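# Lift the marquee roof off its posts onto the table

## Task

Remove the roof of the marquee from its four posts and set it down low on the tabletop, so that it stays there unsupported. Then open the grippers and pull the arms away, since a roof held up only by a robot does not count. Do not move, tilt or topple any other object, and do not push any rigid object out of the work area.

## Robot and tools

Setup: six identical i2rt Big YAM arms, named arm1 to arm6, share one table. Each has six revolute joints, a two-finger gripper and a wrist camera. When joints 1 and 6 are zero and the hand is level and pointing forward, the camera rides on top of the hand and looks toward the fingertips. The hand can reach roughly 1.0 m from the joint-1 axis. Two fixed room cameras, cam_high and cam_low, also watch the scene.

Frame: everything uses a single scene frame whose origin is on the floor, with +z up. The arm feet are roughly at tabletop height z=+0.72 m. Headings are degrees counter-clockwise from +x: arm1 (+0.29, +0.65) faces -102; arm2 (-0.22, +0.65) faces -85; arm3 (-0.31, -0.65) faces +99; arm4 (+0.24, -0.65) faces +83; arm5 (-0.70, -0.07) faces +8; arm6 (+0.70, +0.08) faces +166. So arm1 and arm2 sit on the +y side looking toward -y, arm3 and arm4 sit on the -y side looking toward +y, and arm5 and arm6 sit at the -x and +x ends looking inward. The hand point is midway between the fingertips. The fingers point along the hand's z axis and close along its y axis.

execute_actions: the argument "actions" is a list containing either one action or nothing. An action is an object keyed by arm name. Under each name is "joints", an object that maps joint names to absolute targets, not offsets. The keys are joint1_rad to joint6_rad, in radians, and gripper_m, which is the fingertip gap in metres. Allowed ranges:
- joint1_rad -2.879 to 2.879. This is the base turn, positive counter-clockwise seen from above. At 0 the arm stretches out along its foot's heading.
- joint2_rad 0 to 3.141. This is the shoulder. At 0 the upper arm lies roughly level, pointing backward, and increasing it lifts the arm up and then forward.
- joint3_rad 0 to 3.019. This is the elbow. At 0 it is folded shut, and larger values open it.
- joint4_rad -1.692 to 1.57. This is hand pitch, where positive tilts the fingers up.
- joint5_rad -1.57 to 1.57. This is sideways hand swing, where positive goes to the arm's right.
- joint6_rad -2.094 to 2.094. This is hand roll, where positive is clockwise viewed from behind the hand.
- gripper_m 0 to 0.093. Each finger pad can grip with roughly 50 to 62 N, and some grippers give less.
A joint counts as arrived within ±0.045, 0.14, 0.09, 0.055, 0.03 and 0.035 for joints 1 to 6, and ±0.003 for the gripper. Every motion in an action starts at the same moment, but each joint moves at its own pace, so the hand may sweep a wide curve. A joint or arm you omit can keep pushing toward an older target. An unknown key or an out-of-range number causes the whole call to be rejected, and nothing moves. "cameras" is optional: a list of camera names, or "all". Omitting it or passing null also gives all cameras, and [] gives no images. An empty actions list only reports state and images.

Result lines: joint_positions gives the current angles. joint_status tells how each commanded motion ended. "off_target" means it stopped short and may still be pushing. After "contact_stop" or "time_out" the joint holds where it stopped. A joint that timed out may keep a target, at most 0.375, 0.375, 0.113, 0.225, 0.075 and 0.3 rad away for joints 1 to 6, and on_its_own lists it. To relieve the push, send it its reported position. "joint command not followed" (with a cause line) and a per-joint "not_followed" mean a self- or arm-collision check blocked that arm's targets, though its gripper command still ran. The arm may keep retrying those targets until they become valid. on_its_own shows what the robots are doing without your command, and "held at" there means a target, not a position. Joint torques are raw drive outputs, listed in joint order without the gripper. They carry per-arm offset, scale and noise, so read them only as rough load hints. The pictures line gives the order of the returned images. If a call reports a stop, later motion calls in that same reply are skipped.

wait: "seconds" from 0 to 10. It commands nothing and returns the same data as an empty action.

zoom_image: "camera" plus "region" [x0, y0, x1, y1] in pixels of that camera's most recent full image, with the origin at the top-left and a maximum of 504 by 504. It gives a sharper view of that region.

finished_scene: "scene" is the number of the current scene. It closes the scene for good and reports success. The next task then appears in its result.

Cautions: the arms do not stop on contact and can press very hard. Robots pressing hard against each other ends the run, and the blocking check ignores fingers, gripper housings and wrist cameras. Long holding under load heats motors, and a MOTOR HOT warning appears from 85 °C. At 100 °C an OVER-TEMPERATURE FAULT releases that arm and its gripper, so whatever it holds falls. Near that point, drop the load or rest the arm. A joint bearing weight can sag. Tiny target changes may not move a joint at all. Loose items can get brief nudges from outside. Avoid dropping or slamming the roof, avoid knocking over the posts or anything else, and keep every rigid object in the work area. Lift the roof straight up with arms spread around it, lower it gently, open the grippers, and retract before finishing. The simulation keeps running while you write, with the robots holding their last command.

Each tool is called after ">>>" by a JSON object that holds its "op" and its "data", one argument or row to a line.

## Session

>>> {"op": "execute_actions", "data": {
  "actions": [],
  "cameras": ["cam_high","cam_low"]
}}

Scene clock: 0.00 s.
Joint torques (N m, as the arm reports them, + toward a larger angle): no reading
arm1.joint_positions: joint1_rad=+0.260 joint2_rad=+0.405 joint3_rad=+0.535 joint4_rad=-1.237 joint5_rad=+0.194 joint6_rad=-0.388 gripper_m=+0.095
arm1.joint_status: not commanded
arm1.hand: x=+0.2734 y=+0.4589 z=+0.9429 quat_wxyz=(-0.059, -0.523, -0.817, +0.238) (m; scene frame)
arm2.joint_positions: joint1_rad=-0.341 joint2_rad=+0.525 joint3_rad=+0.404 joint4_rad=-1.011 joint5_rad=-0.241 joint6_rad=+0.302 gripper_m=+0.095
arm2.joint_status: not commanded
arm2.hand: x=-0.2334 y=+0.4358 z=+0.9328 quat_wxyz=(-0.237, -0.834, -0.496, +0.055) (m; scene frame)
arm3.joint_positions: joint1_rad=+0.094 joint2_rad=+0.351 joint3_rad=+0.649 joint4_rad=-1.406 joint5_rad=+0.295 joint6_rad=+0.506 gripper_m=+0.094
arm3.joint_status: not commanded
arm3.hand: x=-0.2955 y=-0.4819 z=+1.0381 quat_wxyz=(-0.223, +0.549, -0.791, -0.149) (m; scene frame)
arm4.joint_positions: joint1_rad=-0.213 joint2_rad=+0.469 joint3_rad=+0.485 joint4_rad=-1.098 joint5_rad=-0.151 joint6_rad=-0.534 gripper_m=+0.094
arm4.joint_status: not commanded
arm4.hand: x=+0.2816 y=-0.4418 z=+0.9638 quat_wxyz=(-0.201, +0.766, -0.591, -0.156) (m; scene frame)
arm5.joint_positions: joint1_rad=+0.385 joint2_rad=+0.416 joint3_rad=+0.610 joint4_rad=-1.302 joint5_rad=+0.084 joint6_rad=+0.233 gripper_m=+0.094
arm5.joint_status: not commanded
arm5.hand: x=-0.5319 y=+0.0069 z=+0.9651 quat_wxyz=(-0.235, +0.124, -0.963, -0.047) (m; scene frame)
arm6.joint_positions: joint1_rad=-0.299 joint2_rad=+0.495 joint3_rad=+0.462 joint4_rad=-1.050 joint5_rad=-0.284 joint6_rad=-0.187 gripper_m=+0.095
arm6.joint_status: not commanded
arm6.hand: x=+0.4877 y=+0.1423 z=+0.9222 quat_wxyz=(+0.046, +0.955, -0.120, -0.266) (m; scene frame)
pictures: cam_high, cam_low
Images, in order (width x height): cam_high 504x504, cam_low 504x504.

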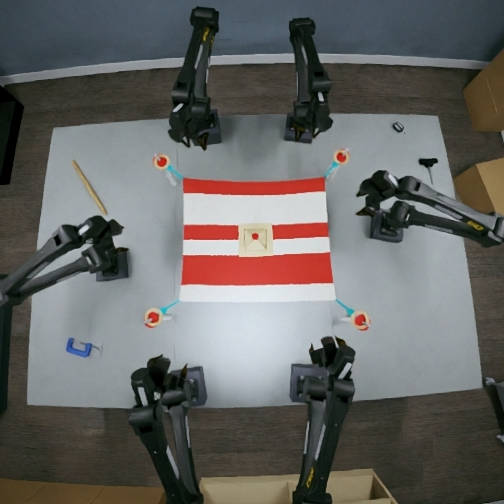

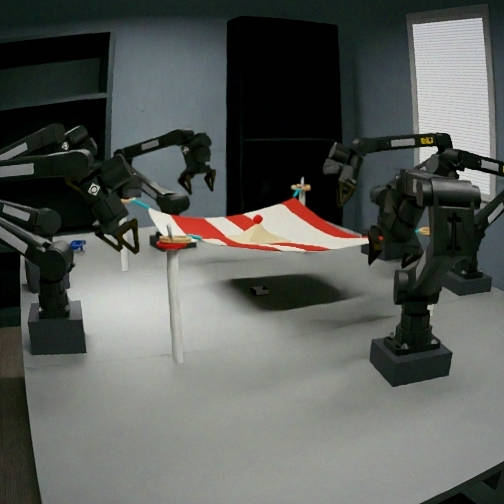

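>>> {"op": "zoom_image", "data": {
  "camera": "cam_high",
  "region": [120, 130, 380, 350]
}}

Region (120, 130, 380, 350) of cam_high's 504x504 image, scaled by 1.938, with more detail than that image has; it fills the top 426 rows of this view, and the rest is white.

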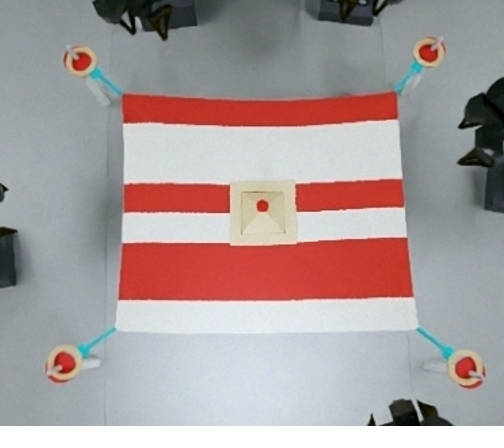

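>>> {"op": "execute_actions", "data": {
  "actions": [
    {"arm1":{"joints":{"joint1_rad":0.1,"joint2_rad":1.265,"joint3_rad":1.405,"joint4_rad":-1.664,"joint5_rad":0,"joint6_rad":0.94}},"arm2":{"joints":{"joint1_rad":-0.1,"joint2_rad":1.283,"joint3_rad":1.345,"joint4_rad":-1.60,"joint5_rad":0,"joint6_rad":-1.24}},"arm3":{"joints":{"joint1_rad":-0.3,"joint2_rad":1.26,"joint3_rad":1.345,"joint4_rad":-1.608,"joint5_rad":0,"joint6_rad":1.11}},"arm4":{"joints":{"joint1_rad":0.05,"joint2_rad":1.30,"joint3_rad":1.40,"joint4_rad":-1.643,"joint5_rad":0,"joint6_rad":-1.175}},"arm5":{"joints":{"joint1_rad":0}},"arm6":{"joints":{"joint1_rad":0}}}
  ],
  "cameras": []
}}

>>> {"op": "execute_actions", "data": {
  "actions": [
    {"arm1":{"joints":{"joint1_rad":0.446}},"arm2":{"joints":{"joint1_rad":-0.45}},"arm3":{"joints":{"joint1_rad":0.02}},"arm4":{"joints":{"joint1_rad":-0.298}}}
  ],
  "cameras": ["arm1_cam_wrist","arm2_cam_wrist","arm3_cam_wrist","arm4_cam_wrist","cam_low"]
}}

Scene clock: 34.73 s.
Joint torques (N m, as the arm reports them, + toward a larger angle): arm1=[-0.97 -8.51 13.49 -0.11 -0.11  0.23] | arm2=[-1.91 -6.17 13.32  0.06  0.04 -0.15] | arm3=[ -0.68 -11.65  15.74  -0.34  -0.08   0.08] | arm4=[-0.43 -9.13 11.17 -0.39  0.15 -0.26] | arm5=[-1.    3.3  13.33  1.56  0.12  0.05] | arm6=[ 0.96 -0.25 13.33  1.41 -0.13  0.04]
arm1.joint_positions: joint1_rad=+0.108 joint2_rad=+1.276 joint3_rad=+1.352 joint4_rad=-1.652 joint5_rad=+0.004 joint6_rad=+0.930 gripper_m=+0.095
arm1.joint_status: all done
arm1.hand: x=+0.2670 y=+0.2927 z=+1.0631 quat_wxyz=(+0.006, -0.958, -0.286, +0.000) (m; scene frame)
arm2.joint_positions: joint1_rad=-0.109 joint2_rad=+1.277 joint3_rad=+1.297 joint4_rad=-1.590 joint5_rad=-0.003 joint6_rad=-1.230 gripper_m=+0.095
arm2.joint_status: all done
arm2.hand: x=-0.2291 y=+0.2882 z=+1.0914 quat_wxyz=(-0.008, -0.177, -0.984, -0.006) (m; scene frame)
arm3.joint_positions: joint1_rad=-0.290 joint2_rad=+1.272 joint3_rad=+1.279 joint4_rad=-1.591 joint5_rad=+0.004 joint6_rad=+1.102 gripper_m=+0.094
arm3.joint_status: all done
arm3.hand: x=-0.2504 y=-0.3013 z=+1.0840 quat_wxyz=(+0.001, +0.152, -0.988, +0.007) (m; scene frame)
arm4.joint_positions: joint1_rad=+0.041 joint2_rad=+1.301 joint3_rad=+1.356 joint4_rad=-1.626 joint5_rad=-0.003 joint6_rad=-1.160 gripper_m=+0.094
arm4.joint_status: all done
arm4.hand: x=+0.2627 y=-0.2839 z=+1.1001 quat_wxyz=(-0.001, +0.972, -0.234, -0.003) (m; scene frame)
arm5.joint_positions: joint1_rad=+0.003 joint2_rad=+0.416 joint3_rad=+0.610 joint4_rad=-1.302 joint5_rad=+0.084 joint6_rad=+0.233 gripper_m=+0.094
arm5.joint_status: all done
arm5.hand: x=-0.5150 y=-0.0625 z=+0.9649 quat_wxyz=(-0.239, -0.062, -0.969, -0.004) (m; scene frame)
arm6.joint_positions: joint1_rad=-0.009 joint2_rad=+0.495 joint3_rad=+0.462 joint4_rad=-1.050 joint5_rad=-0.284 joint6_rad=-0.187 gripper_m=+0.095
arm6.joint_status: all done
arm6.hand: x=+0.4786 y=+0.0794 z=+0.9219 quat_wxyz=(+0.085, +0.963, +0.019, -0.256) (m; scene frame)
pictures: none
No camera images: the call's "cameras" was empty. Leave "cameras" out to get every camera's image.

Scene clock: 35.77 s.
Joint torques (N m, as the arm reports them, + toward a larger angle): arm1=[-0.35 -8.3  13.48 -0.12 -0.01  0.23] | arm2=[-2.69 -6.27 13.35  0.11 -0.05 -0.15] | arm3=[ -0.12 -11.65  15.72  -0.36   0.02   0.06] | arm4=[-0.52 -9.46 11.1  -0.55  0.06 -0.31] | arm5=[-1.89  3.8  13.21  1.59  0.11  0.02] | arm6=[ 0.98 -0.17 13.32  1.42 -0.12  0.04]
arm1.joint_positions: joint1_rad=+0.448 joint2_rad=+1.276 joint3_rad=+1.352 joint4_rad=-1.652 joint5_rad=+0.001 joint6_rad=+0.931 gripper_m=+0.095
arm1.joint_status: all done
arm1.hand: x=+0.3874 y=+0.3055 z=+1.0632 quat_wxyz=(+0.005, -0.896, -0.443, -0.001) (m; scene frame)
arm2.joint_positions: joint1_rad=-0.452 joint2_rad=+1.277 joint3_rad=+1.297 joint4_rad=-1.590 joint5_rad=-0.001 joint6_rad=-1.231 gripper_m=+0.095
arm2.joint_status: all done
arm2.hand: x=-0.3500 y=+0.3111 z=+1.0898 quat_wxyz=(-0.005, -0.342, -0.940, -0.006) (m; scene frame)
arm3.joint_positions: joint1_rad=+0.023 joint2_rad=+1.272 joint3_rad=+1.279 joint4_rad=-1.591 joint5_rad=+0.002 joint6_rad=+1.103 gripper_m=+0.094
arm3.joint_status: all done
arm3.hand: x=-0.3611 y=-0.3001 z=+1.0842 quat_wxyz=(+0.001, +0.303, -0.953, +0.006) (m; scene frame)
arm4.joint_positions: joint1_rad=-0.301 joint2_rad=+1.301 joint3_rad=+1.356 joint4_rad=-1.626 joint5_rad=+0.000 joint6_rad=-1.161 gripper_m=+0.094
arm4.joint_status: all done
arm4.hand: x=+0.3850 y=-0.3128 z=+1.0998 quat_wxyz=(-0.001, +0.919, -0.395, -0.002) (m; scene frame)
arm5.joint_positions: joint1_rad=+0.003 joint2_rad=+0.416 joint3_rad=+0.610 joint4_rad=-1.302 joint5_rad=+0.084 joint6_rad=+0.233 gripper_m=+0.094
arm5.joint_status: not commanded
arm5.hand: x=-0.5150 y=-0.0625 z=+0.9649 quat_wxyz=(-0.239, -0.062, -0.969, -0.004) (m; scene frame)
arm6.joint_positions: joint1_rad=-0.009 joint2_rad=+0.495 joint3_rad=+0.462 joint4_rad=-1.050 joint5_rad=-0.284 joint6_rad=-0.187 gripper_m=+0.095
arm6.joint_status: not commanded
arm6.hand: x=+0.4786 y=+0.0794 z=+0.9219 quat_wxyz=(+0.085, +0.963, +0.019, -0.256) (m; scene frame)
pictures: arm1_cam_wrist, arm2_cam_wrist, arm3_cam_wrist, arm4_cam_wrist, cam_low
Images, in order (width x height): arm1_cam_wrist 504x504, arm2_cam_wrist 504x504, arm3_cam_wrist 504x504, arm4_cam_wrist 504x504, cam_low 504x504.

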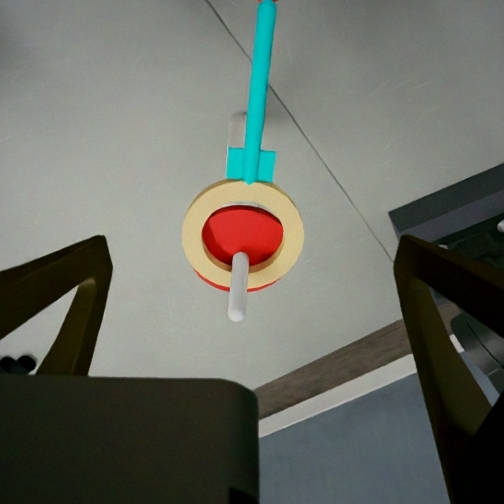

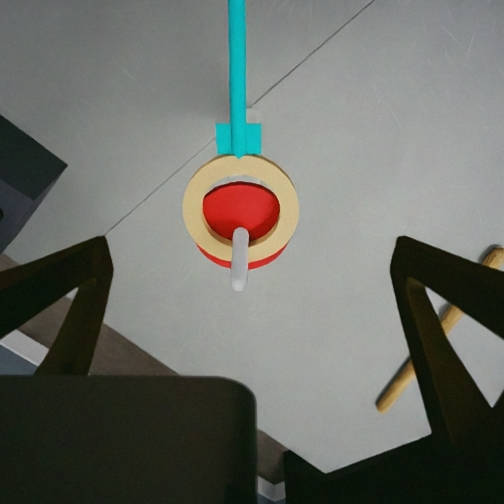

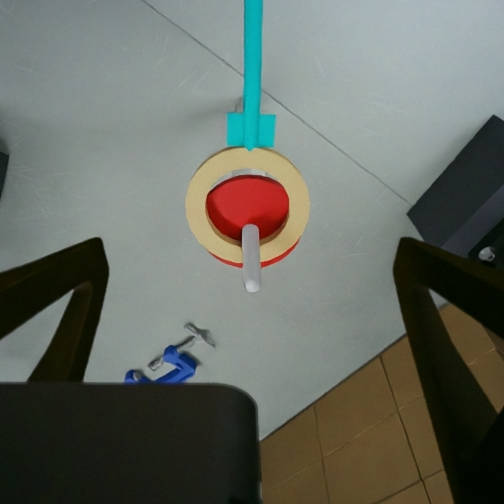

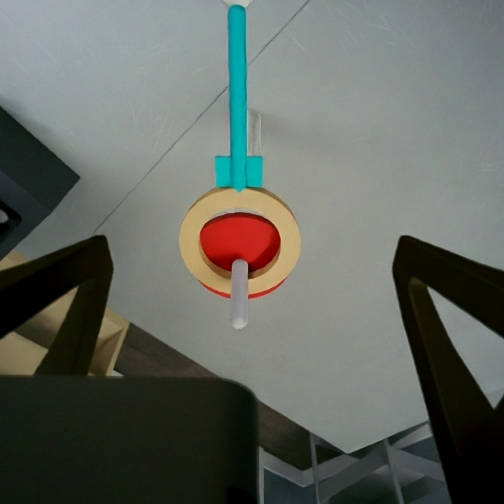

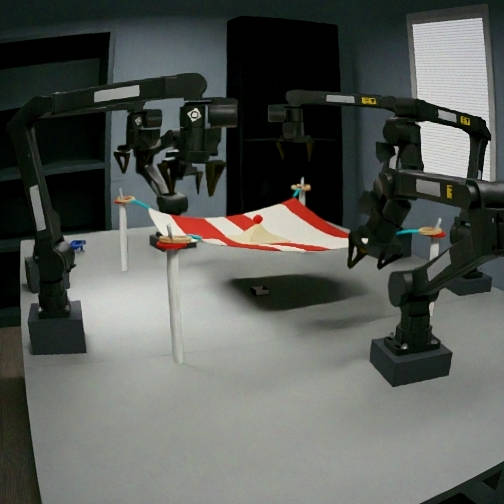

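>>> {"op": "execute_actions", "data": {
  "actions": [
    {"arm1":{"joints":{"joint1_rad":0.468,"joint2_rad":1.284,"joint3_rad":1.074,"joint4_rad":-1.338,"joint6_rad":1.04,"gripper_m":0.07}},"arm2":{"joints":{"joint2_rad":1.326,"joint3_rad":0.975,"joint4_rad":-1.217,"gripper_m":0.07}},"arm3":{"joints":{"joint1_rad":-0.012,"joint2_rad":1.322,"joint3_rad":1.019,"joint4_rad":-1.252,"gripper_m":0.07}},"arm4":{"joints":{"joint1_rad":-0.328,"joint2_rad":1.30,"joint3_rad":1.063,"joint4_rad":-1.308,"gripper_m":0.07}}}
  ],
  "cameras": ["arm1_cam_wrist","arm2_cam_wrist","arm3_cam_wrist","arm4_cam_wrist","cam_low"]
}}

Scene clock: 55.60 s.
Joint torques (N m, as the arm reports them, + toward a larger angle): arm1=[ 0.91 -7.42  9.31  0.87 -0.01  0.26] | arm2=[-2.43 -6.67  8.47  1.03 -0.06 -0.14] | arm3=[ -1.04 -10.54   9.59   1.13   0.03   0.08] | arm4=[-1.71 -9.62  8.21  0.65  0.08 -0.26] | arm5=[-0.84  3.56 13.24  1.68  0.06  0.04] | arm6=[ 1.07 -0.22 13.32  1.41 -0.12  0.03]
arm1.joint_positions: joint1_rad=+0.455 joint2_rad=+1.291 joint3_rad=+1.067 joint4_rad=-1.352 joint5_rad=+0.001 joint6_rad=+1.030 gripper_m=+0.070
arm1.joint_status: all done
arm1.hand: x=+0.3891 y=+0.3096 z=+0.9500 quat_wxyz=(+0.005, -0.916, -0.402, -0.001) (m; scene frame)
arm2.joint_positions: joint1_rad=-0.452 joint2_rad=+1.323 joint3_rad=+0.975 joint4_rad=-1.229 joint5_rad=-0.001 joint6_rad=-1.231 gripper_m=+0.070
arm2.joint_status: all done
arm2.hand: x=-0.3457 y=+0.3187 z=+0.9534 quat_wxyz=(-0.005, -0.342, -0.940, -0.010) (m; scene frame)
arm3.joint_positions: joint1_rad=-0.001 joint2_rad=+1.328 joint3_rad=+1.021 joint4_rad=-1.269 joint5_rad=+0.002 joint6_rad=+1.103 gripper_m=+0.070
arm3.joint_status: all done
arm3.hand: x=-0.3537 y=-0.2932 z=+0.9684 quat_wxyz=(+0.000, +0.292, -0.956, +0.002) (m; scene frame)
arm4.joint_positions: joint1_rad=-0.316 joint2_rad=+1.298 joint3_rad=+1.056 joint4_rad=-1.326 joint5_rad=+0.000 joint6_rad=-1.161 gripper_m=+0.070
arm4.joint_status: all done
arm4.hand: x=+0.3857 y=-0.3248 z=+0.9871 quat_wxyz=(-0.003, +0.915, -0.403, -0.002) (m; scene frame)
arm5.joint_positions: joint1_rad=+0.003 joint2_rad=+0.416 joint3_rad=+0.610 joint4_rad=-1.302 joint5_rad=+0.084 joint6_rad=+0.233 gripper_m=+0.094
arm5.joint_status: not commanded
arm5.hand: x=-0.5150 y=-0.0625 z=+0.9649 quat_wxyz=(-0.239, -0.062, -0.969, -0.004) (m; scene frame)
arm6.joint_positions: joint1_rad=-0.009 joint2_rad=+0.495 joint3_rad=+0.462 joint4_rad=-1.050 joint5_rad=-0.284 joint6_rad=-0.187 gripper_m=+0.095
arm6.joint_status: not commanded
arm6.hand: x=+0.4786 y=+0.0794 z=+0.9219 quat_wxyz=(+0.085, +0.963, +0.019, -0.256) (m; scene frame)
pictures: arm1_cam_wrist, arm2_cam_wrist, arm3_cam_wrist, arm4_cam_wrist, cam_low
Images, in order (width x height): arm1_cam_wrist 504x504, arm2_cam_wrist 504x504, arm3_cam_wrist 504x504, arm4_cam_wrist 504x504, cam_low 504x504.

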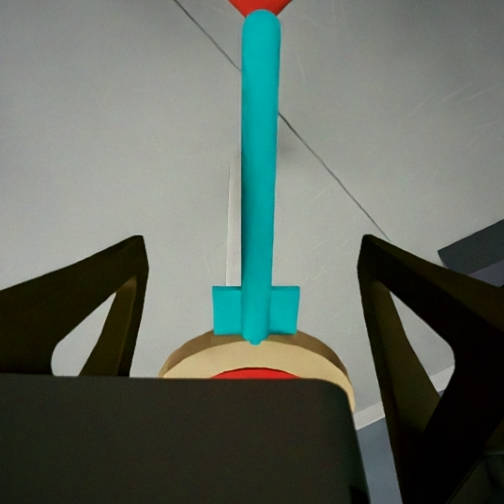

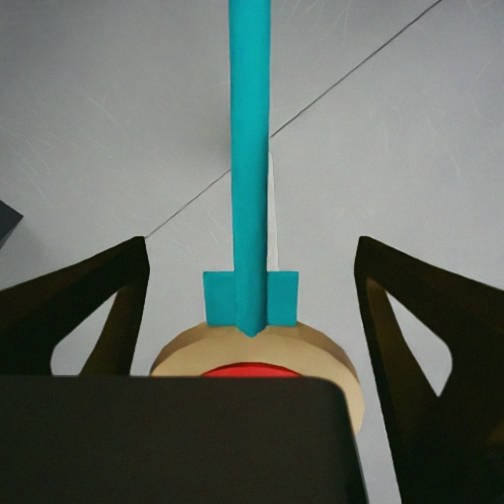

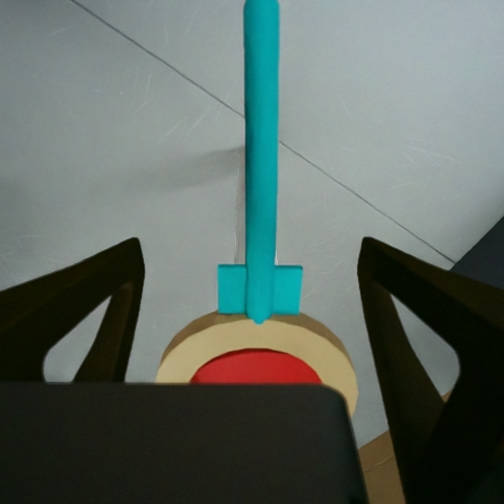

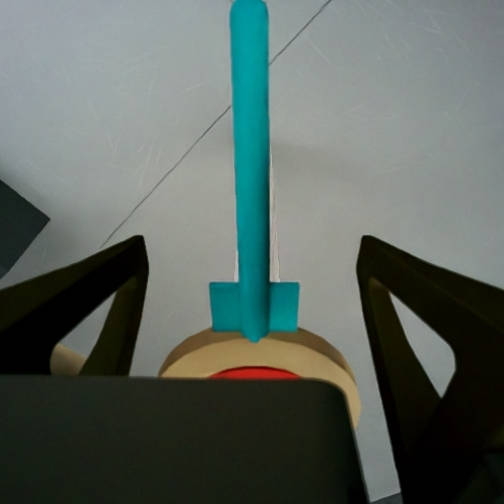

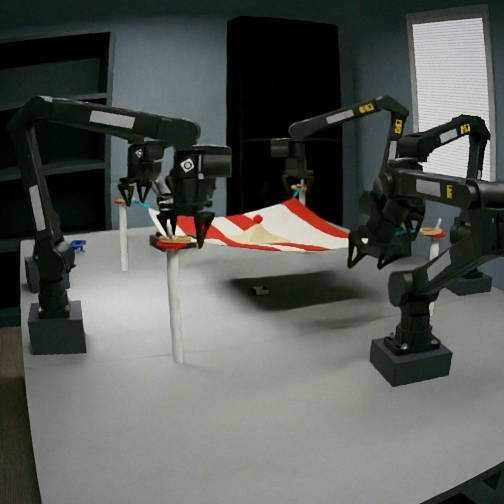

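>>> {"op": "execute_actions", "data": {
  "actions": [
    {"arm1":{"joints":{"gripper_m":0.0}},"arm2":{"joints":{"gripper_m":0.0}},"arm3":{"joints":{"gripper_m":0.0}},"arm4":{"joints":{"gripper_m":0.0}}}
  ],
  "cameras": ["arm2_cam_wrist"]
}}

Scene clock: 60.00 s.
Joint torques (N m, as the arm reports them, + toward a larger angle): arm1=[ 0.85 -7.95  9.22  0.88 -0.02  0.23] | arm2=[-2.5  -6.42  8.5   0.93 -0.01 -0.14] | arm3=[ -0.99 -11.44   9.53   1.06   0.02   0.07] | arm4=[-1.51 -8.72  8.39  0.65  0.16 -0.27] | arm5=[-1.09  3.7  13.46  1.52  0.1   0.02] | arm6=[ 1.02 -0.28 13.32  1.42 -0.12  0.04]
arm1.joint_positions: joint1_rad=+0.455 joint2_rad=+1.291 joint3_rad=+1.067 joint4_rad=-1.352 joint5_rad=+0.001 joint6_rad=+1.030 gripper_m=+0.020
arm1.joint_status: gripper_m off_target (ended at +0.020, target +0.000)
arm1.hand: x=+0.3891 y=+0.3096 z=+0.9500 quat_wxyz=(+0.005, -0.916, -0.401, -0.001) (m; scene frame)
arm2.joint_positions: joint1_rad=-0.452 joint2_rad=+1.323 joint3_rad=+0.975 joint4_rad=-1.227 joint5_rad=-0.001 joint6_rad=-1.232 gripper_m=+0.046
arm2.joint_status: gripper_m off_target (ended at +0.046, target +0.000)
arm2.hand: x=-0.3457 y=+0.3184 z=+0.9534 quat_wxyz=(-0.006, -0.342, -0.940, -0.009) (m; scene frame)
arm3.joint_positions: joint1_rad=-0.001 joint2_rad=+1.328 joint3_rad=+1.021 joint4_rad=-1.269 joint5_rad=+0.002 joint6_rad=+1.103 gripper_m=+0.021
arm3.joint_status: gripper_m off_target (ended at +0.021, target +0.000)
arm3.hand: x=-0.3537 y=-0.2932 z=+0.9684 quat_wxyz=(+0.000, +0.292, -0.956, +0.002) (m; scene frame)
arm4.joint_positions: joint1_rad=-0.316 joint2_rad=+1.298 joint3_rad=+1.056 joint4_rad=-1.324 joint5_rad=-0.002 joint6_rad=-1.161 gripper_m=+0.020
arm4.joint_status: gripper_m off_target (ended at +0.020, target +0.000)
arm4.hand: x=+0.3855 y=-0.3242 z=+0.9871 quat_wxyz=(-0.004, +0.915, -0.402, -0.003) (m; scene frame)
arm5.joint_positions: joint1_rad=+0.003 joint2_rad=+0.416 joint3_rad=+0.610 joint4_rad=-1.302 joint5_rad=+0.084 joint6_rad=+0.233 gripper_m=+0.094
arm5.joint_status: not commanded
arm5.hand: x=-0.5150 y=-0.0625 z=+0.9649 quat_wxyz=(-0.239, -0.062, -0.969, -0.004) (m; scene frame)
arm6.joint_positions: joint1_rad=-0.009 joint2_rad=+0.495 joint3_rad=+0.462 joint4_rad=-1.050 joint5_rad=-0.284 joint6_rad=-0.187 gripper_m=+0.095
arm6.joint_status: not commanded
arm6.hand: x=+0.4786 y=+0.0794 z=+0.9219 quat_wxyz=(+0.085, +0.963, +0.019, -0.256) (m; scene frame)
pictures: arm2_cam_wrist
Images, in order (width x height): arm2_cam_wrist 504x504.

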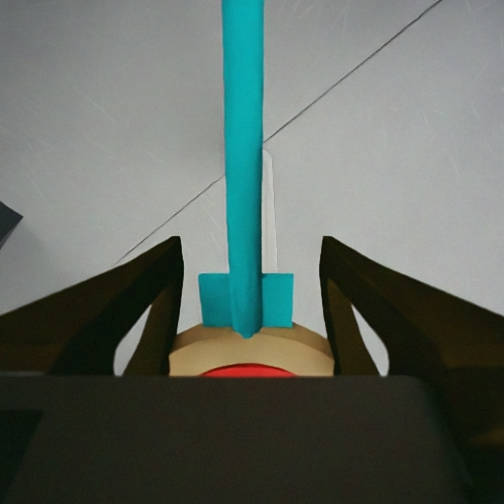

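>>> {"op": "execute_actions", "data": {
  "actions": [
    {"arm2":{"joints":{"gripper_m":0.065,"joint1_rad":-0.415,"joint3_rad":1.03}}}
  ],
  "cameras": ["arm2_cam_wrist"]
}}

Scene clock: 66.90 s.
Joint torques (N m, as the arm reports them, + toward a larger angle): arm1=[ 0.95 -8.21  9.23  0.88 -0.01  0.23] | arm2=[-1.79 -6.49 13.11  1.   -0.19 -0.14] | arm3=[ -1.07 -11.52   9.51   1.02   0.02   0.05] | arm4=[-1.57 -9.27  8.31  0.62  0.15 -0.27] | arm5=[-1.47  3.5  13.27  1.56  0.12  0.03] | arm6=[ 1.01 -0.2  13.33  1.42 -0.12  0.04]
arm1.joint_positions: joint1_rad=+0.455 joint2_rad=+1.291 joint3_rad=+1.067 joint4_rad=-1.352 joint5_rad=+0.001 joint6_rad=+1.030 gripper_m=+0.020
arm1.joint_status: not commanded
arm1.hand: x=+0.3891 y=+0.3096 z=+0.9500 quat_wxyz=(+0.005, -0.916, -0.401, -0.001) (m; scene frame)
arm2.joint_positions: joint1_rad=-0.427 joint2_rad=+1.323 joint3_rad=+0.978 joint4_rad=-1.227 joint5_rad=+0.003 joint6_rad=-1.232 gripper_m=+0.065
arm2.joint_status: all done
arm2.hand: x=-0.3384 y=+0.3146 z=+0.9546 quat_wxyz=(-0.004, -0.330, -0.944, -0.008) (m; scene frame)
arm3.joint_positions: joint1_rad=-0.001 joint2_rad=+1.328 joint3_rad=+1.021 joint4_rad=-1.269 joint5_rad=+0.002 joint6_rad=+1.103 gripper_m=+0.021
arm3.joint_status: not commanded
arm3.hand: x=-0.3537 y=-0.2932 z=+0.9684 quat_wxyz=(+0.000, +0.292, -0.956, +0.002) (m; scene frame)
arm4.joint_positions: joint1_rad=-0.316 joint2_rad=+1.298 joint3_rad=+1.056 joint4_rad=-1.324 joint5_rad=-0.002 joint6_rad=-1.161 gripper_m=+0.020
arm4.joint_status: not commanded
arm4.hand: x=+0.3855 y=-0.3242 z=+0.9871 quat_wxyz=(-0.004, +0.915, -0.402, -0.003) (m; scene frame)
arm5.joint_positions: joint1_rad=+0.003 joint2_rad=+0.416 joint3_rad=+0.610 joint4_rad=-1.302 joint5_rad=+0.084 joint6_rad=+0.233 gripper_m=+0.094
arm5.joint_status: not commanded
arm5.hand: x=-0.5150 y=-0.0625 z=+0.9649 quat_wxyz=(-0.239, -0.062, -0.969, -0.004) (m; scene frame)
arm6.joint_positions: joint1_rad=-0.009 joint2_rad=+0.495 joint3_rad=+0.462 joint4_rad=-1.050 joint5_rad=-0.284 joint6_rad=-0.187 gripper_m=+0.095
arm6.joint_status: not commanded
arm6.hand: x=+0.4786 y=+0.0794 z=+0.9219 quat_wxyz=(+0.085, +0.963, +0.019, -0.256) (m; scene frame)
pictures: arm2_cam_wrist
Images, in order (width x height): arm2_cam_wrist 504x504.

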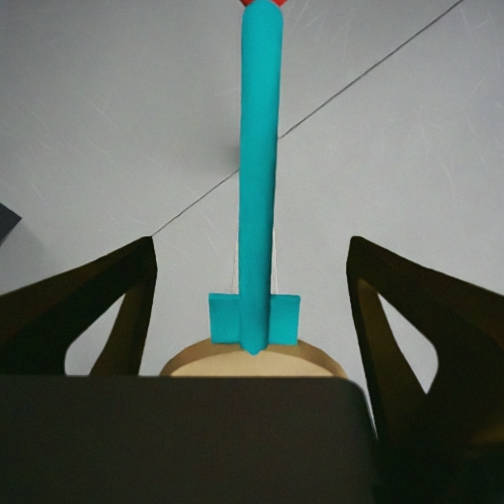

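>>> {"op": "execute_actions", "data": {
  "actions": [
    {"arm2":{"joints":{"gripper_m":0.0}}}
  ],
  "cameras": ["arm2_cam_wrist"]
}}

Scene clock: 77.97 s.
Joint torques (N m, as the arm reports them, + toward a larger angle): arm1=[ 0.86 -7.96  9.2   0.88  0.    0.25] | arm2=[-1.9  -6.49 12.78  0.95 -0.05 -0.14] | arm3=[ -0.77 -11.53   9.51   1.09   0.01   0.08] | arm4=[-1.52 -9.08  8.39  0.7   0.18 -0.26] | arm5=[-1.72  3.53 13.28  1.57  0.11  0.05] | arm6=[ 1.05 -0.22 13.32  1.43 -0.12  0.04]
arm1.joint_positions: joint1_rad=+0.455 joint2_rad=+1.291 joint3_rad=+1.067 joint4_rad=-1.352 joint5_rad=+0.001 joint6_rad=+1.030 gripper_m=+0.020
arm1.joint_status: not commanded
arm1.hand: x=+0.3891 y=+0.3096 z=+0.9500 quat_wxyz=(+0.005, -0.916, -0.401, -0.001) (m; scene frame)
arm2.joint_positions: joint1_rad=-0.425 joint2_rad=+1.323 joint3_rad=+0.982 joint4_rad=-1.227 joint5_rad=+0.000 joint6_rad=-1.232 gripper_m=+0.021
arm2.joint_status: gripper_m off_target (ended at +0.021, target +0.000)
arm2.hand: x=-0.3379 y=+0.3125 z=+0.9561 quat_wxyz=(-0.005, -0.329, -0.944, -0.005) (m; scene frame)
arm3.joint_positions: joint1_rad=-0.001 joint2_rad=+1.328 joint3_rad=+1.021 joint4_rad=-1.269 joint5_rad=+0.002 joint6_rad=+1.103 gripper_m=+0.021
arm3.joint_status: not commanded
arm3.hand: x=-0.3537 y=-0.2932 z=+0.9684 quat_wxyz=(+0.000, +0.292, -0.956, +0.002) (m; scene frame)
arm4.joint_positions: joint1_rad=-0.316 joint2_rad=+1.298 joint3_rad=+1.056 joint4_rad=-1.324 joint5_rad=-0.002 joint6_rad=-1.161 gripper_m=+0.020
arm4.joint_status: not commanded
arm4.hand: x=+0.3855 y=-0.3242 z=+0.9871 quat_wxyz=(-0.004, +0.915, -0.402, -0.003) (m; scene frame)
arm5.joint_positions: joint1_rad=+0.003 joint2_rad=+0.416 joint3_rad=+0.610 joint4_rad=-1.302 joint5_rad=+0.084 joint6_rad=+0.233 gripper_m=+0.094
arm5.joint_status: not commanded
arm5.hand: x=-0.5150 y=-0.0625 z=+0.9649 quat_wxyz=(-0.239, -0.062, -0.969, -0.004) (m; scene frame)
arm6.joint_positions: joint1_rad=-0.009 joint2_rad=+0.495 joint3_rad=+0.462 joint4_rad=-1.050 joint5_rad=-0.284 joint6_rad=-0.187 gripper_m=+0.095
arm6.joint_status: not commanded
arm6.hand: x=+0.4786 y=+0.0794 z=+0.9219 quat_wxyz=(+0.085, +0.963, +0.019, -0.256) (m; scene frame)
pictures: arm2_cam_wrist
Images, in order (width x height): arm2_cam_wrist 504x504.

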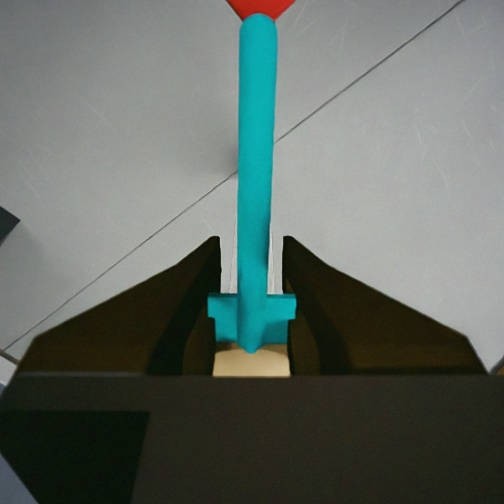

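>>> {"op": "execute_actions", "data": {
  "actions": [
    {"arm1":{"joints":{"joint1_rad":0.514,"joint2_rad":1.238,"joint3_rad":1.255,"joint4_rad":-1.567}},"arm2":{"joints":{"joint1_rad":-0.495,"joint2_rad":1.25,"joint3_rad":1.16,"joint4_rad":-1.445}},"arm3":{"joints":{"joint1_rad":0.059,"joint2_rad":1.264,"joint3_rad":1.20,"joint4_rad":-1.487}},"arm4":{"joints":{"joint1_rad":-0.383,"joint2_rad":1.247,"joint3_rad":1.24,"joint4_rad":-1.542}}}
  ],
  "cameras": ["arm1_cam_wrist","arm2_cam_wrist","arm3_cam_wrist","arm4_cam_wrist","cam_low"]
}}

Scene clock: 87.20 s.
Joint torques (N m, as the arm reports them, + toward a larger angle): arm1=[ 1.24 -6.41 12.03 -0.42 -0.23  0.23] | arm2=[-3.93 -6.28 12.3  -0.14  0.38 -0.14] | arm3=[  1.24 -11.16  13.55  -0.52  -0.17   0.08] | arm4=[-2.61 -8.06 10.14 -0.79  0.53 -0.26] | arm5=[-1.04  3.63 13.28  1.62  0.12  0.04] | arm6=[ 1.04 -0.26 13.31  1.42 -0.13  0.04]
arm1.joint_positions: joint1_rad=+0.498 joint2_rad=+1.238 joint3_rad=+1.220 joint4_rad=-1.548 joint5_rad=+0.007 joint6_rad=+1.030 gripper_m=+0.020
arm1.joint_status: all done
arm1.hand: x=+0.3998 y=+0.3211 z=+1.0254 quat_wxyz=(+0.001, -0.907, -0.421, +0.003) (m; scene frame)
arm2.joint_positions: joint1_rad=-0.477 joint2_rad=+1.251 joint3_rad=+1.123 joint4_rad=-1.429 joint5_rad=-0.011 joint6_rad=-1.232 gripper_m=+0.021
arm2.joint_status: all done
arm2.hand: x=-0.3521 y=+0.3232 z=+1.0322 quat_wxyz=(-0.010, -0.353, -0.936, +0.000) (m; scene frame)
arm3.joint_positions: joint1_rad=+0.042 joint2_rad=+1.265 joint3_rad=+1.156 joint4_rad=-1.467 joint5_rad=+0.006 joint6_rad=+1.103 gripper_m=+0.021
arm3.joint_status: all done
arm3.hand: x=-0.3667 y=-0.3038 z=+1.0399 quat_wxyz=(-0.002, +0.312, -0.950, +0.002) (m; scene frame)
arm4.joint_positions: joint1_rad=-0.362 joint2_rad=+1.244 joint3_rad=+1.211 joint4_rad=-1.519 joint5_rad=-0.014 joint6_rad=-1.161 gripper_m=+0.020
arm4.joint_status: all done
arm4.hand: x=+0.3957 y=-0.3362 z=+1.0636 quat_wxyz=(-0.011, +0.906, -0.423, -0.008) (m; scene frame)
arm5.joint_positions: joint1_rad=+0.003 joint2_rad=+0.416 joint3_rad=+0.610 joint4_rad=-1.302 joint5_rad=+0.084 joint6_rad=+0.233 gripper_m=+0.094
arm5.joint_status: not commanded
arm5.hand: x=-0.5150 y=-0.0625 z=+0.9649 quat_wxyz=(-0.239, -0.062, -0.969, -0.004) (m; scene frame)
arm6.joint_positions: joint1_rad=-0.009 joint2_rad=+0.495 joint3_rad=+0.462 joint4_rad=-1.050 joint5_rad=-0.284 joint6_rad=-0.187 gripper_m=+0.095
arm6.joint_status: not commanded
arm6.hand: x=+0.4786 y=+0.0794 z=+0.9219 quat_wxyz=(+0.085, +0.963, +0.019, -0.256) (m; scene frame)
pictures: arm1_cam_wrist, arm2_cam_wrist, arm3_cam_wrist, arm4_cam_wrist, cam_low
Images, in order (width x height): arm1_cam_wrist 504x504, arm2_cam_wrist 504x504, arm3_cam_wrist 504x504, arm4_cam_wrist 504x504, cam_low 504x504.

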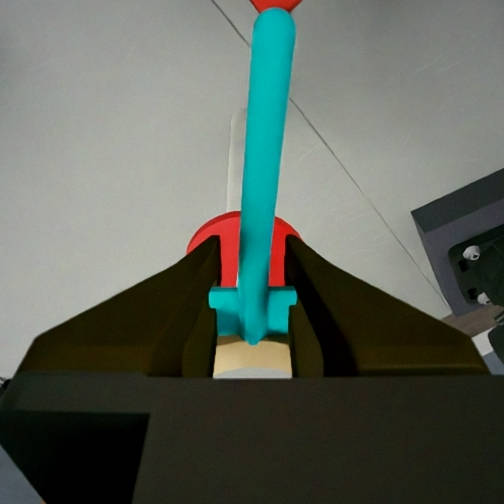

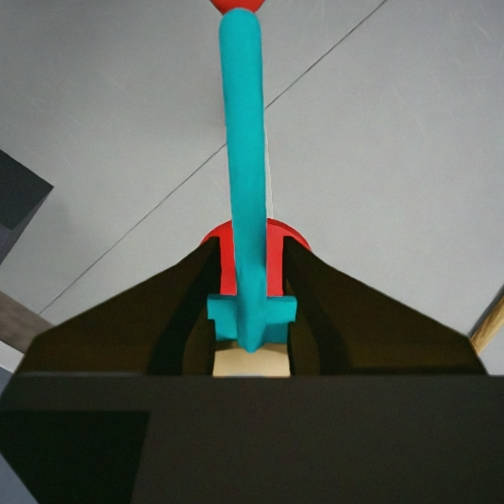

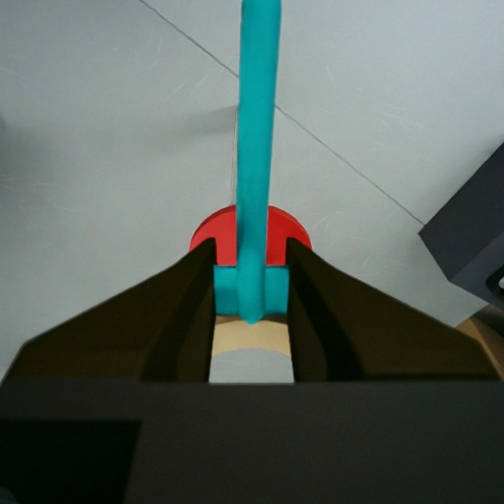

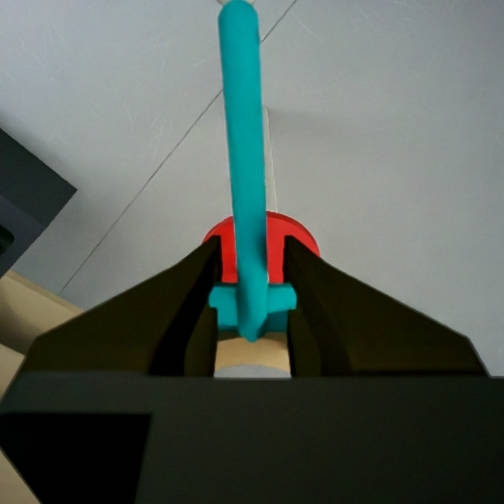

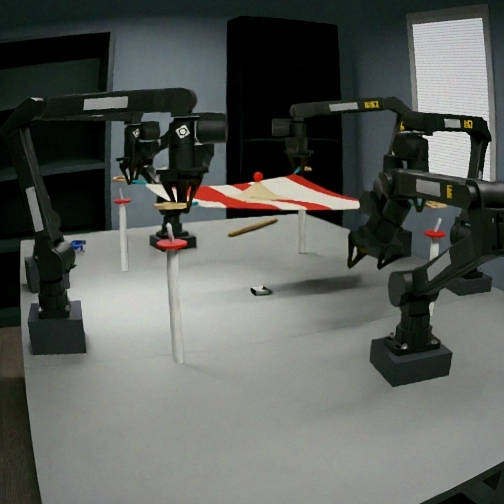

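>>> {"op": "execute_actions", "data": {
  "actions": [
    {"arm1":{"joints":{"joint1_rad":0.13,"joint6_rad":0.65}},"arm2":{"joints":{"joint1_rad":-0.09,"joint6_rad":-0.8}},"arm3":{"joints":{"joint1_rad":-0.28,"joint6_rad":0.7}},"arm4":{"joints":{"joint1_rad":0.01,"joint6_rad":-0.75}}}
  ],
  "cameras": ["cam_low"]
}}

>>> {"op": "execute_actions", "data": {
  "actions": [
    {"arm1":{"joints":{"joint2_rad":1.29,"joint3_rad":0.98,"joint4_rad":-1.25}},"arm2":{"joints":{"joint2_rad":1.345,"joint3_rad":0.88,"joint4_rad":-1.09}},"arm3":{"joints":{"joint2_rad":1.355,"joint3_rad":0.89,"joint4_rad":-1.09}},"arm4":{"joints":{"joint2_rad":1.31,"joint3_rad":0.90,"joint4_rad":-1.14}}}
  ],
  "cameras": ["cam_low","cam_high"]
}}

Scene clock: 101.87 s.
Joint torques (N m, as the arm reports them, + toward a larger angle): arm1=[-0.47 -7.32 11.95 -0.22 -0.1   0.04] | arm2=[-2.56 -6.06 12.37  0.02  0.07  0.07] | arm3=[ -0.12 -10.71  13.82  -0.34  -0.05  -0.09] | arm4=[-0.78 -8.21 10.02 -0.61  0.27  0.06] | arm5=[-1.42  3.44 13.33  1.62  0.11  0.03] | arm6=[ 1.03 -0.2  13.33  1.41 -0.12  0.04]
arm1.joint_positions: joint1_rad=+0.130 joint2_rad=+1.238 joint3_rad=+1.220 joint4_rad=-1.552 joint5_rad=+0.002 joint6_rad=+0.660 gripper_m=+0.020
arm1.joint_status: all done
arm1.hand: x=+0.2757 y=+0.3046 z=+1.0253 quat_wxyz=(+0.003, -0.907, -0.422, +0.000) (m; scene frame)
arm2.joint_positions: joint1_rad=-0.090 joint2_rad=+1.251 joint3_rad=+1.123 joint4_rad=-1.432 joint5_rad=-0.003 joint6_rad=-0.810 gripper_m=+0.021
arm2.joint_status: all done
arm2.hand: x=-0.2213 y=+0.2993 z=+1.0339 quat_wxyz=(-0.009, -0.369, -0.929, -0.002) (m; scene frame)
arm3.joint_positions: joint1_rad=-0.282 joint2_rad=+1.265 joint3_rad=+1.156 joint4_rad=-1.469 joint5_rad=+0.003 joint6_rad=+0.708 gripper_m=+0.021
arm3.joint_status: all done
arm3.hand: x=-0.2542 y=-0.3042 z=+1.0397 quat_wxyz=(+0.001, +0.346, -0.938, +0.003) (m; scene frame)
arm4.joint_positions: joint1_rad=+0.010 joint2_rad=+1.244 joint3_rad=+1.211 joint4_rad=-1.522 joint5_rad=-0.003 joint6_rad=-0.765 gripper_m=+0.020
arm4.joint_status: all done
arm4.hand: x=+0.2725 y=-0.3023 z=+1.0639 quat_wxyz=(-0.008, +0.901, -0.434, -0.006) (m; scene frame)
arm5.joint_positions: joint1_rad=+0.003 joint2_rad=+0.416 joint3_rad=+0.610 joint4_rad=-1.302 joint5_rad=+0.084 joint6_rad=+0.233 gripper_m=+0.094
arm5.joint_status: not commanded
arm5.hand: x=-0.5150 y=-0.0625 z=+0.9649 quat_wxyz=(-0.239, -0.062, -0.969, -0.004) (m; scene frame)
arm6.joint_positions: joint1_rad=-0.009 joint2_rad=+0.495 joint3_rad=+0.462 joint4_rad=-1.050 joint5_rad=-0.284 joint6_rad=-0.187 gripper_m=+0.095
arm6.joint_status: not commanded
arm6.hand: x=+0.4786 y=+0.0794 z=+0.9219 quat_wxyz=(+0.085, +0.963, +0.019, -0.256) (m; scene frame)
pictures: cam_low
Images, in order (width x height): cam_low 504x504.

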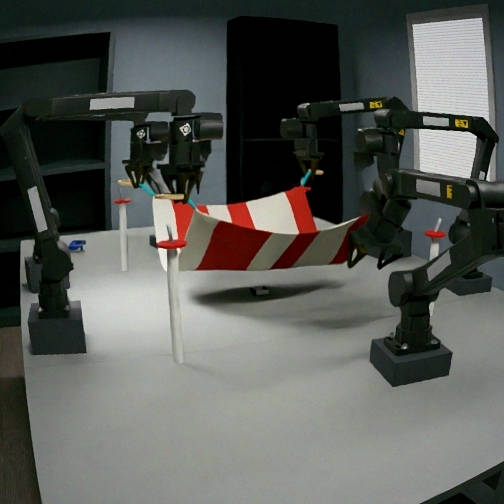

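Scene clock: 102.97 s.
Joint torques (N m, as the arm reports them, + toward a larger angle): arm1=[-0.29 -8.58  9.17  0.8  -0.08  0.02] | arm2=[-2.71 -7.06  8.36  1.02  0.07  0.04] | arm3=[  0.02 -11.97   8.74   0.99  -0.05  -0.09] | arm4=[-0.75 -9.11  7.88  0.78  0.19  0.02] | arm5=[-1.49  3.92 13.27  1.57  0.12  0.03] | arm6=[ 0.98 -0.23 13.33  1.41 -0.12  0.04]
arm1.joint_positions: joint1_rad=+0.130 joint2_rad=+1.302 joint3_rad=+0.971 joint4_rad=-1.262 joint5_rad=+0.002 joint6_rad=+0.660 gripper_m=+0.020
arm1.joint_status: all done
arm1.hand: x=+0.2757 y=+0.3070 z=+0.9112 quat_wxyz=(+0.013, -0.906, -0.422, -0.005) (m; scene frame)
arm2.joint_positions: joint1_rad=-0.090 joint2_rad=+1.353 joint3_rad=+0.877 joint4_rad=-1.100 joint5_rad=-0.003 joint6_rad=-0.809 gripper_m=+0.021
arm2.joint_status: all done
arm2.hand: x=-0.2196 y=+0.3046 z=+0.9110 quat_wxyz=(-0.005, -0.369, -0.929, -0.010) (m; scene frame)
arm3.joint_positions: joint1_rad=-0.282 joint2_rad=+1.367 joint3_rad=+0.891 joint4_rad=-1.106 joint5_rad=+0.003 joint6_rad=+0.707 gripper_m=+0.021
arm3.joint_status: all done
arm3.hand: x=-0.2547 y=-0.3060 z=+0.9094 quat_wxyz=(+0.002, +0.346, -0.938, +0.005) (m; scene frame)
arm4.joint_positions: joint1_rad=+0.010 joint2_rad=+1.315 joint3_rad=+0.893 joint4_rad=-1.156 joint5_rad=-0.003 joint6_rad=-0.764 gripper_m=+0.020
arm4.joint_status: all done
arm4.hand: x=+0.2711 y=-0.3136 z=+0.9228 quat_wxyz=(+0.003, +0.901, -0.434, -0.002) (m; scene frame)
arm5.joint_positions: joint1_rad=+0.003 joint2_rad=+0.416 joint3_rad=+0.610 joint4_rad=-1.302 joint5_rad=+0.084 joint6_rad=+0.233 gripper_m=+0.094
arm5.joint_status: not commanded
arm5.hand: x=-0.5150 y=-0.0625 z=+0.9649 quat_wxyz=(-0.239, -0.062, -0.969, -0.004) (m; scene frame)
arm6.joint_positions: joint1_rad=-0.009 joint2_rad=+0.495 joint3_rad=+0.462 joint4_rad=-1.050 joint5_rad=-0.284 joint6_rad=-0.187 gripper_m=+0.095
arm6.joint_status: not commanded
arm6.hand: x=+0.4786 y=+0.0794 z=+0.9219 quat_wxyz=(+0.085, +0.963, +0.019, -0.256) (m; scene frame)
pictures: cam_high, cam_low
Images, in order (width x height): cam_high 504x504, cam_low 504x504.

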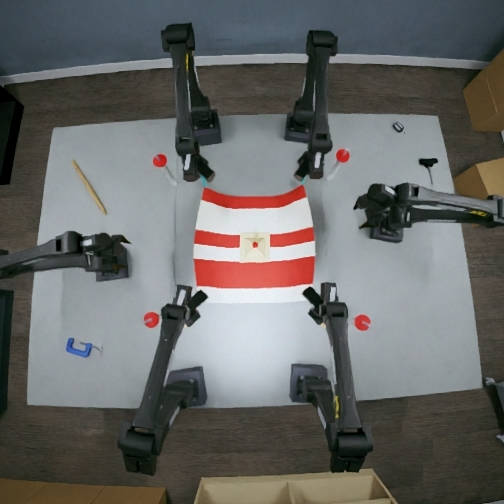

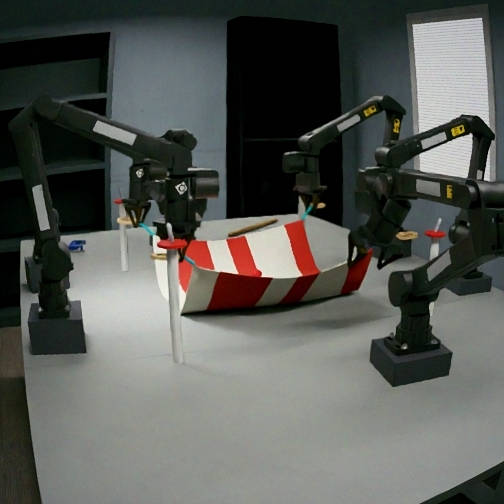

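>>> {"op": "execute_actions", "data": {
  "actions": [
    {"arm1":{"joints":{"joint1_rad":0.23,"joint2_rad":1.53,"joint3_rad":0.665,"joint4_rad":-0.68,"joint5_rad":-0.15}},"arm2":{"joints":{"joint1_rad":-0.19,"joint2_rad":1.69,"joint3_rad":0.63,"joint4_rad":-0.5,"joint5_rad":0.15}},"arm3":{"joints":{"joint1_rad":-0.185,"joint2_rad":1.68,"joint3_rad":0.63,"joint4_rad":-0.5,"joint5_rad":-0.15}},"arm4":{"joints":{"joint1_rad":-0.085,"joint2_rad":1.672,"joint3_rad":0.645,"joint4_rad":-0.5,"joint5_rad":0.15}}}
  ],
  "cameras": ["cam_low","cam_high"]
}}

Scene clock: 116.57 s.
Joint torques (N m, as the arm reports them, + toward a larger angle): arm1=[-0.34 -8.8   5.45  0.86 -0.23  0.02] | arm2=[-2.62 -7.54  3.85  1.12  0.19  0.04] | arm3=[  0.09 -13.1    4.45   1.2   -0.24  -0.1 ] | arm4=[ -0.91 -10.91   4.05   0.92   0.28   0.07] | arm5=[-0.89  3.54 13.4   1.57  0.1   0.06] | arm6=[ 1.03 -0.24 13.32  1.42 -0.12  0.04]
arm1.joint_positions: joint1_rad=+0.230 joint2_rad=+1.543 joint3_rad=+0.667 joint4_rad=-0.693 joint5_rad=-0.146 joint6_rad=+0.658 gripper_m=+0.020
arm1.joint_status: all done
arm1.hand: x=+0.3339 y=+0.3281 z=+0.7411 quat_wxyz=(-0.029, -0.882, -0.466, -0.067) (m; scene frame)
arm2.joint_positions: joint1_rad=-0.189 joint2_rad=+1.692 joint3_rad=+0.637 joint4_rad=-0.511 joint5_rad=+0.147 joint6_rad=-0.808 gripper_m=+0.021
arm2.joint_status: all done
arm2.hand: x=-0.2749 y=+0.3300 z=+0.7385 quat_wxyz=(+0.064, -0.414, -0.908, +0.019) (m; scene frame)
arm3.joint_positions: joint1_rad=-0.187 joint2_rad=+1.690 joint3_rad=+0.641 joint4_rad=-0.517 joint5_rad=-0.146 joint6_rad=+0.706 gripper_m=+0.021
arm3.joint_status: all done
arm3.hand: x=-0.3145 y=-0.3231 z=+0.7382 quat_wxyz=(+0.065, +0.390, -0.918, -0.035) (m; scene frame)
arm4.joint_positions: joint1_rad=-0.083 joint2_rad=+1.675 joint3_rad=+0.649 joint4_rad=-0.518 joint5_rad=+0.147 joint6_rad=-0.763 gripper_m=+0.020
arm4.joint_status: all done
arm4.hand: x=+0.3263 y=-0.3271 z=+0.7404 quat_wxyz=(-0.036, +0.876, -0.476, +0.064) (m; scene frame)
arm5.joint_positions: joint1_rad=+0.003 joint2_rad=+0.416 joint3_rad=+0.610 joint4_rad=-1.302 joint5_rad=+0.084 joint6_rad=+0.233 gripper_m=+0.094
arm5.joint_status: not commanded
arm5.hand: x=-0.5150 y=-0.0625 z=+0.9649 quat_wxyz=(-0.239, -0.062, -0.969, -0.004) (m; scene frame)
arm6.joint_positions: joint1_rad=-0.009 joint2_rad=+0.495 joint3_rad=+0.462 joint4_rad=-1.050 joint5_rad=-0.284 joint6_rad=-0.187 gripper_m=+0.095
arm6.joint_status: not commanded
arm6.hand: x=+0.4786 y=+0.0794 z=+0.9219 quat_wxyz=(+0.085, +0.963, +0.019, -0.256) (m; scene frame)
pictures: cam_high, cam_low
Images, in order (width x height): cam_high 504x504, cam_low 504x504.

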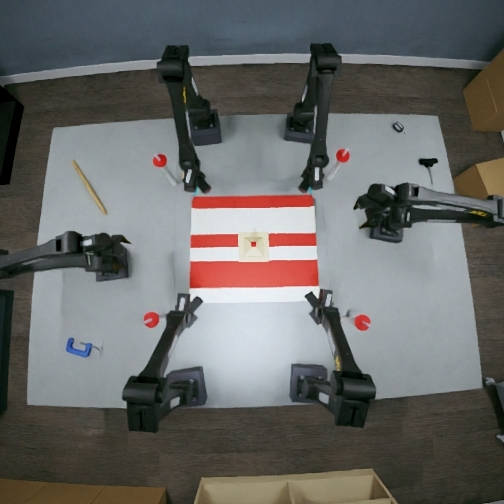

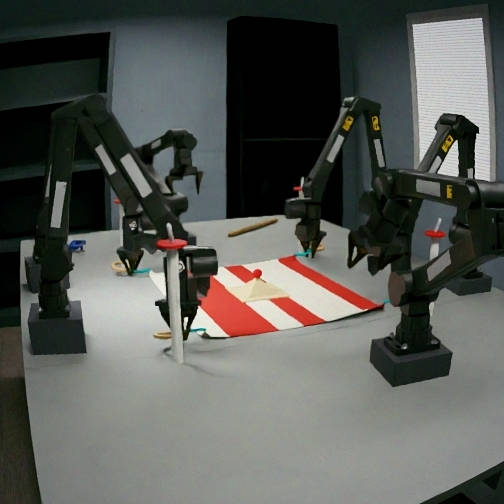

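>>> {"op": "execute_actions", "data": {
  "actions": [
    {"arm1":{"joints":{"gripper_m":0.045}},"arm2":{"joints":{"gripper_m":0.045}},"arm3":{"joints":{"gripper_m":0.045}},"arm4":{"joints":{"gripper_m":0.045}}}
  ],
  "cameras": []
}}

>>> {"op": "execute_actions", "data": {
  "actions": [
    {"arm1":{"joints":{"joint1_rad":0.1,"joint2_rad":0.8,"joint3_rad":0.9,"joint4_rad":-1.4,"joint5_rad":0}},"arm2":{"joints":{"joint1_rad":-0.07,"joint2_rad":0.8,"joint3_rad":0.82,"joint4_rad":-1.4,"joint5_rad":0}},"arm3":{"joints":{"joint1_rad":-0.3,"joint2_rad":0.8,"joint3_rad":0.82,"joint4_rad":-1.4,"joint5_rad":0}},"arm4":{"joints":{"joint1_rad":0.04,"joint2_rad":0.8,"joint3_rad":0.82,"joint4_rad":-1.4,"joint5_rad":0}}}
  ],
  "cameras": ["cam_low","cam_high"]
}}

Scene clock: 130.83 s.
Joint torques (N m, as the arm reports them, + toward a larger angle): arm1=[-0.45 -8.79  5.46  0.91 -0.22  0.01] | arm2=[-2.68 -7.57  3.87  1.09  0.17  0.04] | arm3=[ -0.08 -13.1    4.38   1.14  -0.25  -0.1 ] | arm4=[ -1.04 -11.49   3.99   0.72   0.28   0.04] | arm5=[-1.25  3.99 13.25  1.55  0.12  0.07] | arm6=[ 1.01 -0.24 13.33  1.41 -0.12  0.04]
arm1.joint_positions: joint1_rad=+0.230 joint2_rad=+1.543 joint3_rad=+0.667 joint4_rad=-0.693 joint5_rad=-0.146 joint6_rad=+0.658 gripper_m=+0.045
arm1.joint_status: all done
arm1.hand: x=+0.3339 y=+0.3281 z=+0.7411 quat_wxyz=(-0.029, -0.882, -0.466, -0.067) (m; scene frame)
arm2.joint_positions: joint1_rad=-0.189 joint2_rad=+1.692 joint3_rad=+0.637 joint4_rad=-0.511 joint5_rad=+0.147 joint6_rad=-0.808 gripper_m=+0.045
arm2.joint_status: all done
arm2.hand: x=-0.2749 y=+0.3300 z=+0.7385 quat_wxyz=(+0.064, -0.414, -0.908, +0.019) (m; scene frame)
arm3.joint_positions: joint1_rad=-0.187 joint2_rad=+1.690 joint3_rad=+0.641 joint4_rad=-0.517 joint5_rad=-0.146 joint6_rad=+0.706 gripper_m=+0.045
arm3.joint_status: all done
arm3.hand: x=-0.3146 y=-0.3231 z=+0.7383 quat_wxyz=(+0.065, +0.390, -0.918, -0.035) (m; scene frame)
arm4.joint_positions: joint1_rad=-0.083 joint2_rad=+1.675 joint3_rad=+0.649 joint4_rad=-0.518 joint5_rad=+0.147 joint6_rad=-0.763 gripper_m=+0.045
arm4.joint_status: all done
arm4.hand: x=+0.3264 y=-0.3271 z=+0.7404 quat_wxyz=(-0.036, +0.876, -0.476, +0.064) (m; scene frame)
arm5.joint_positions: joint1_rad=+0.003 joint2_rad=+0.416 joint3_rad=+0.610 joint4_rad=-1.302 joint5_rad=+0.084 joint6_rad=+0.233 gripper_m=+0.094
arm5.joint_status: not commanded
arm5.hand: x=-0.5150 y=-0.0625 z=+0.9649 quat_wxyz=(-0.239, -0.062, -0.969, -0.004) (m; scene frame)
arm6.joint_positions: joint1_rad=-0.009 joint2_rad=+0.495 joint3_rad=+0.462 joint4_rad=-1.050 joint5_rad=-0.284 joint6_rad=-0.187 gripper_m=+0.095
arm6.joint_status: not commanded
arm6.hand: x=+0.4786 y=+0.0794 z=+0.9219 quat_wxyz=(+0.085, +0.963, +0.019, -0.256) (m; scene frame)
pictures: none
No camera images: the call's "cameras" was empty. Leave "cameras" out to get every camera's image.

Scene clock: 132.33 s.
Joint torques (N m, as the arm reports them, + toward a larger angle): arm1=[-0.15 -1.95 11.28  0.39  0.07  0.03] | arm2=[-2.79 -0.72 11.05  0.51 -0.12  0.04] | arm3=[ 0.08 -2.11 12.6   0.09  0.19 -0.08] | arm4=[-0.6  -0.33  9.29 -0.21  0.    0.09] | arm5=[-1.5   3.45 13.28  1.71  0.12  0.02] | arm6=[ 1.05 -0.25 13.34  1.41 -0.12  0.04]
arm1.joint_positions: joint1_rad=+0.099 joint2_rad=+0.796 joint3_rad=+0.879 joint4_rad=-1.388 joint5_rad=-0.002 joint6_rad=+0.658 gripper_m=+0.045
arm1.joint_status: all done
arm1.hand: x=+0.2721 y=+0.3988 z=+1.0109 quat_wxyz=(-0.115, -0.905, -0.405, +0.060) (m; scene frame)
arm2.joint_positions: joint1_rad=-0.068 joint2_rad=+0.801 joint3_rad=+0.801 joint4_rad=-1.390 joint5_rad=+0.002 joint6_rad=-0.808 gripper_m=+0.045
arm2.joint_status: all done
arm2.hand: x=-0.2176 y=+0.4150 z=+1.0259 quat_wxyz=(-0.039, -0.360, -0.929, +0.077) (m; scene frame)
arm3.joint_positions: joint1_rad=-0.300 joint2_rad=+0.797 joint3_rad=+0.793 joint4_rad=-1.383 joint5_rad=-0.003 joint6_rad=+0.706 gripper_m=+0.045
arm3.joint_status: all done
arm3.hand: x=-0.2693 y=-0.4211 z=+1.0205 quat_wxyz=(-0.044, +0.337, -0.937, -0.081) (m; scene frame)
arm4.joint_positions: joint1_rad=+0.042 joint2_rad=+0.795 joint3_rad=+0.807 joint4_rad=-1.382 joint5_rad=+0.002 joint6_rad=-0.763 gripper_m=+0.045
arm4.joint_status: all done
arm4.hand: x=+0.2551 y=-0.4152 z=+1.0229 quat_wxyz=(-0.094, +0.903, -0.418, -0.037) (m; scene frame)
arm5.joint_positions: joint1_rad=+0.003 joint2_rad=+0.416 joint3_rad=+0.610 joint4_rad=-1.302 joint5_rad=+0.084 joint6_rad=+0.233 gripper_m=+0.094
arm5.joint_status: not commanded
arm5.hand: x=-0.5150 y=-0.0625 z=+0.9649 quat_wxyz=(-0.239, -0.062, -0.969, -0.004) (m; scene frame)
arm6.joint_positions: joint1_rad=-0.009 joint2_rad=+0.495 joint3_rad=+0.462 joint4_rad=-1.050 joint5_rad=-0.284 joint6_rad=-0.187 gripper_m=+0.095
arm6.joint_status: not commanded
arm6.hand: x=+0.4786 y=+0.0794 z=+0.9219 quat_wxyz=(+0.085, +0.963, +0.019, -0.256) (m; scene frame)
pictures: cam_high, cam_low
Images, in order (width x height): cam_high 504x504, cam_low 504x504.

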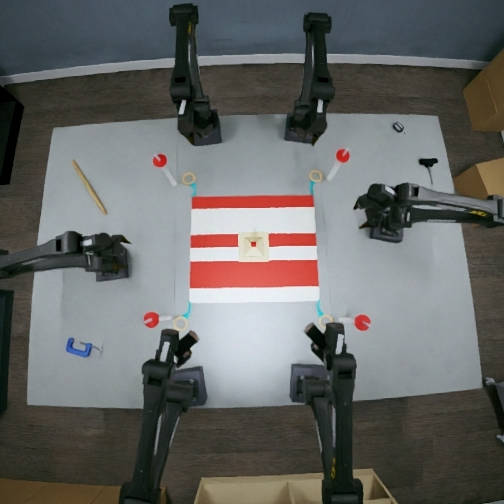

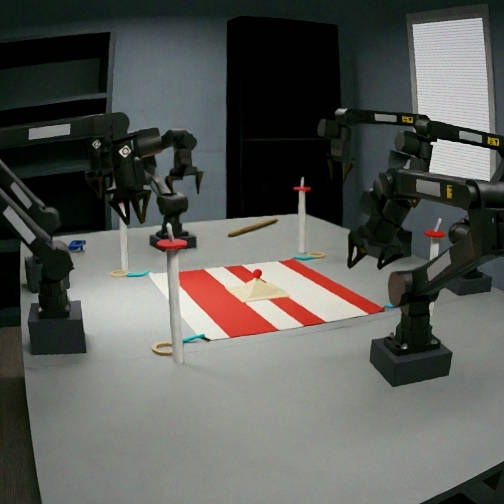

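>>> {"op": "finished_scene", "data": {
  "scene": 2
}}

The scene is finished: the task was done.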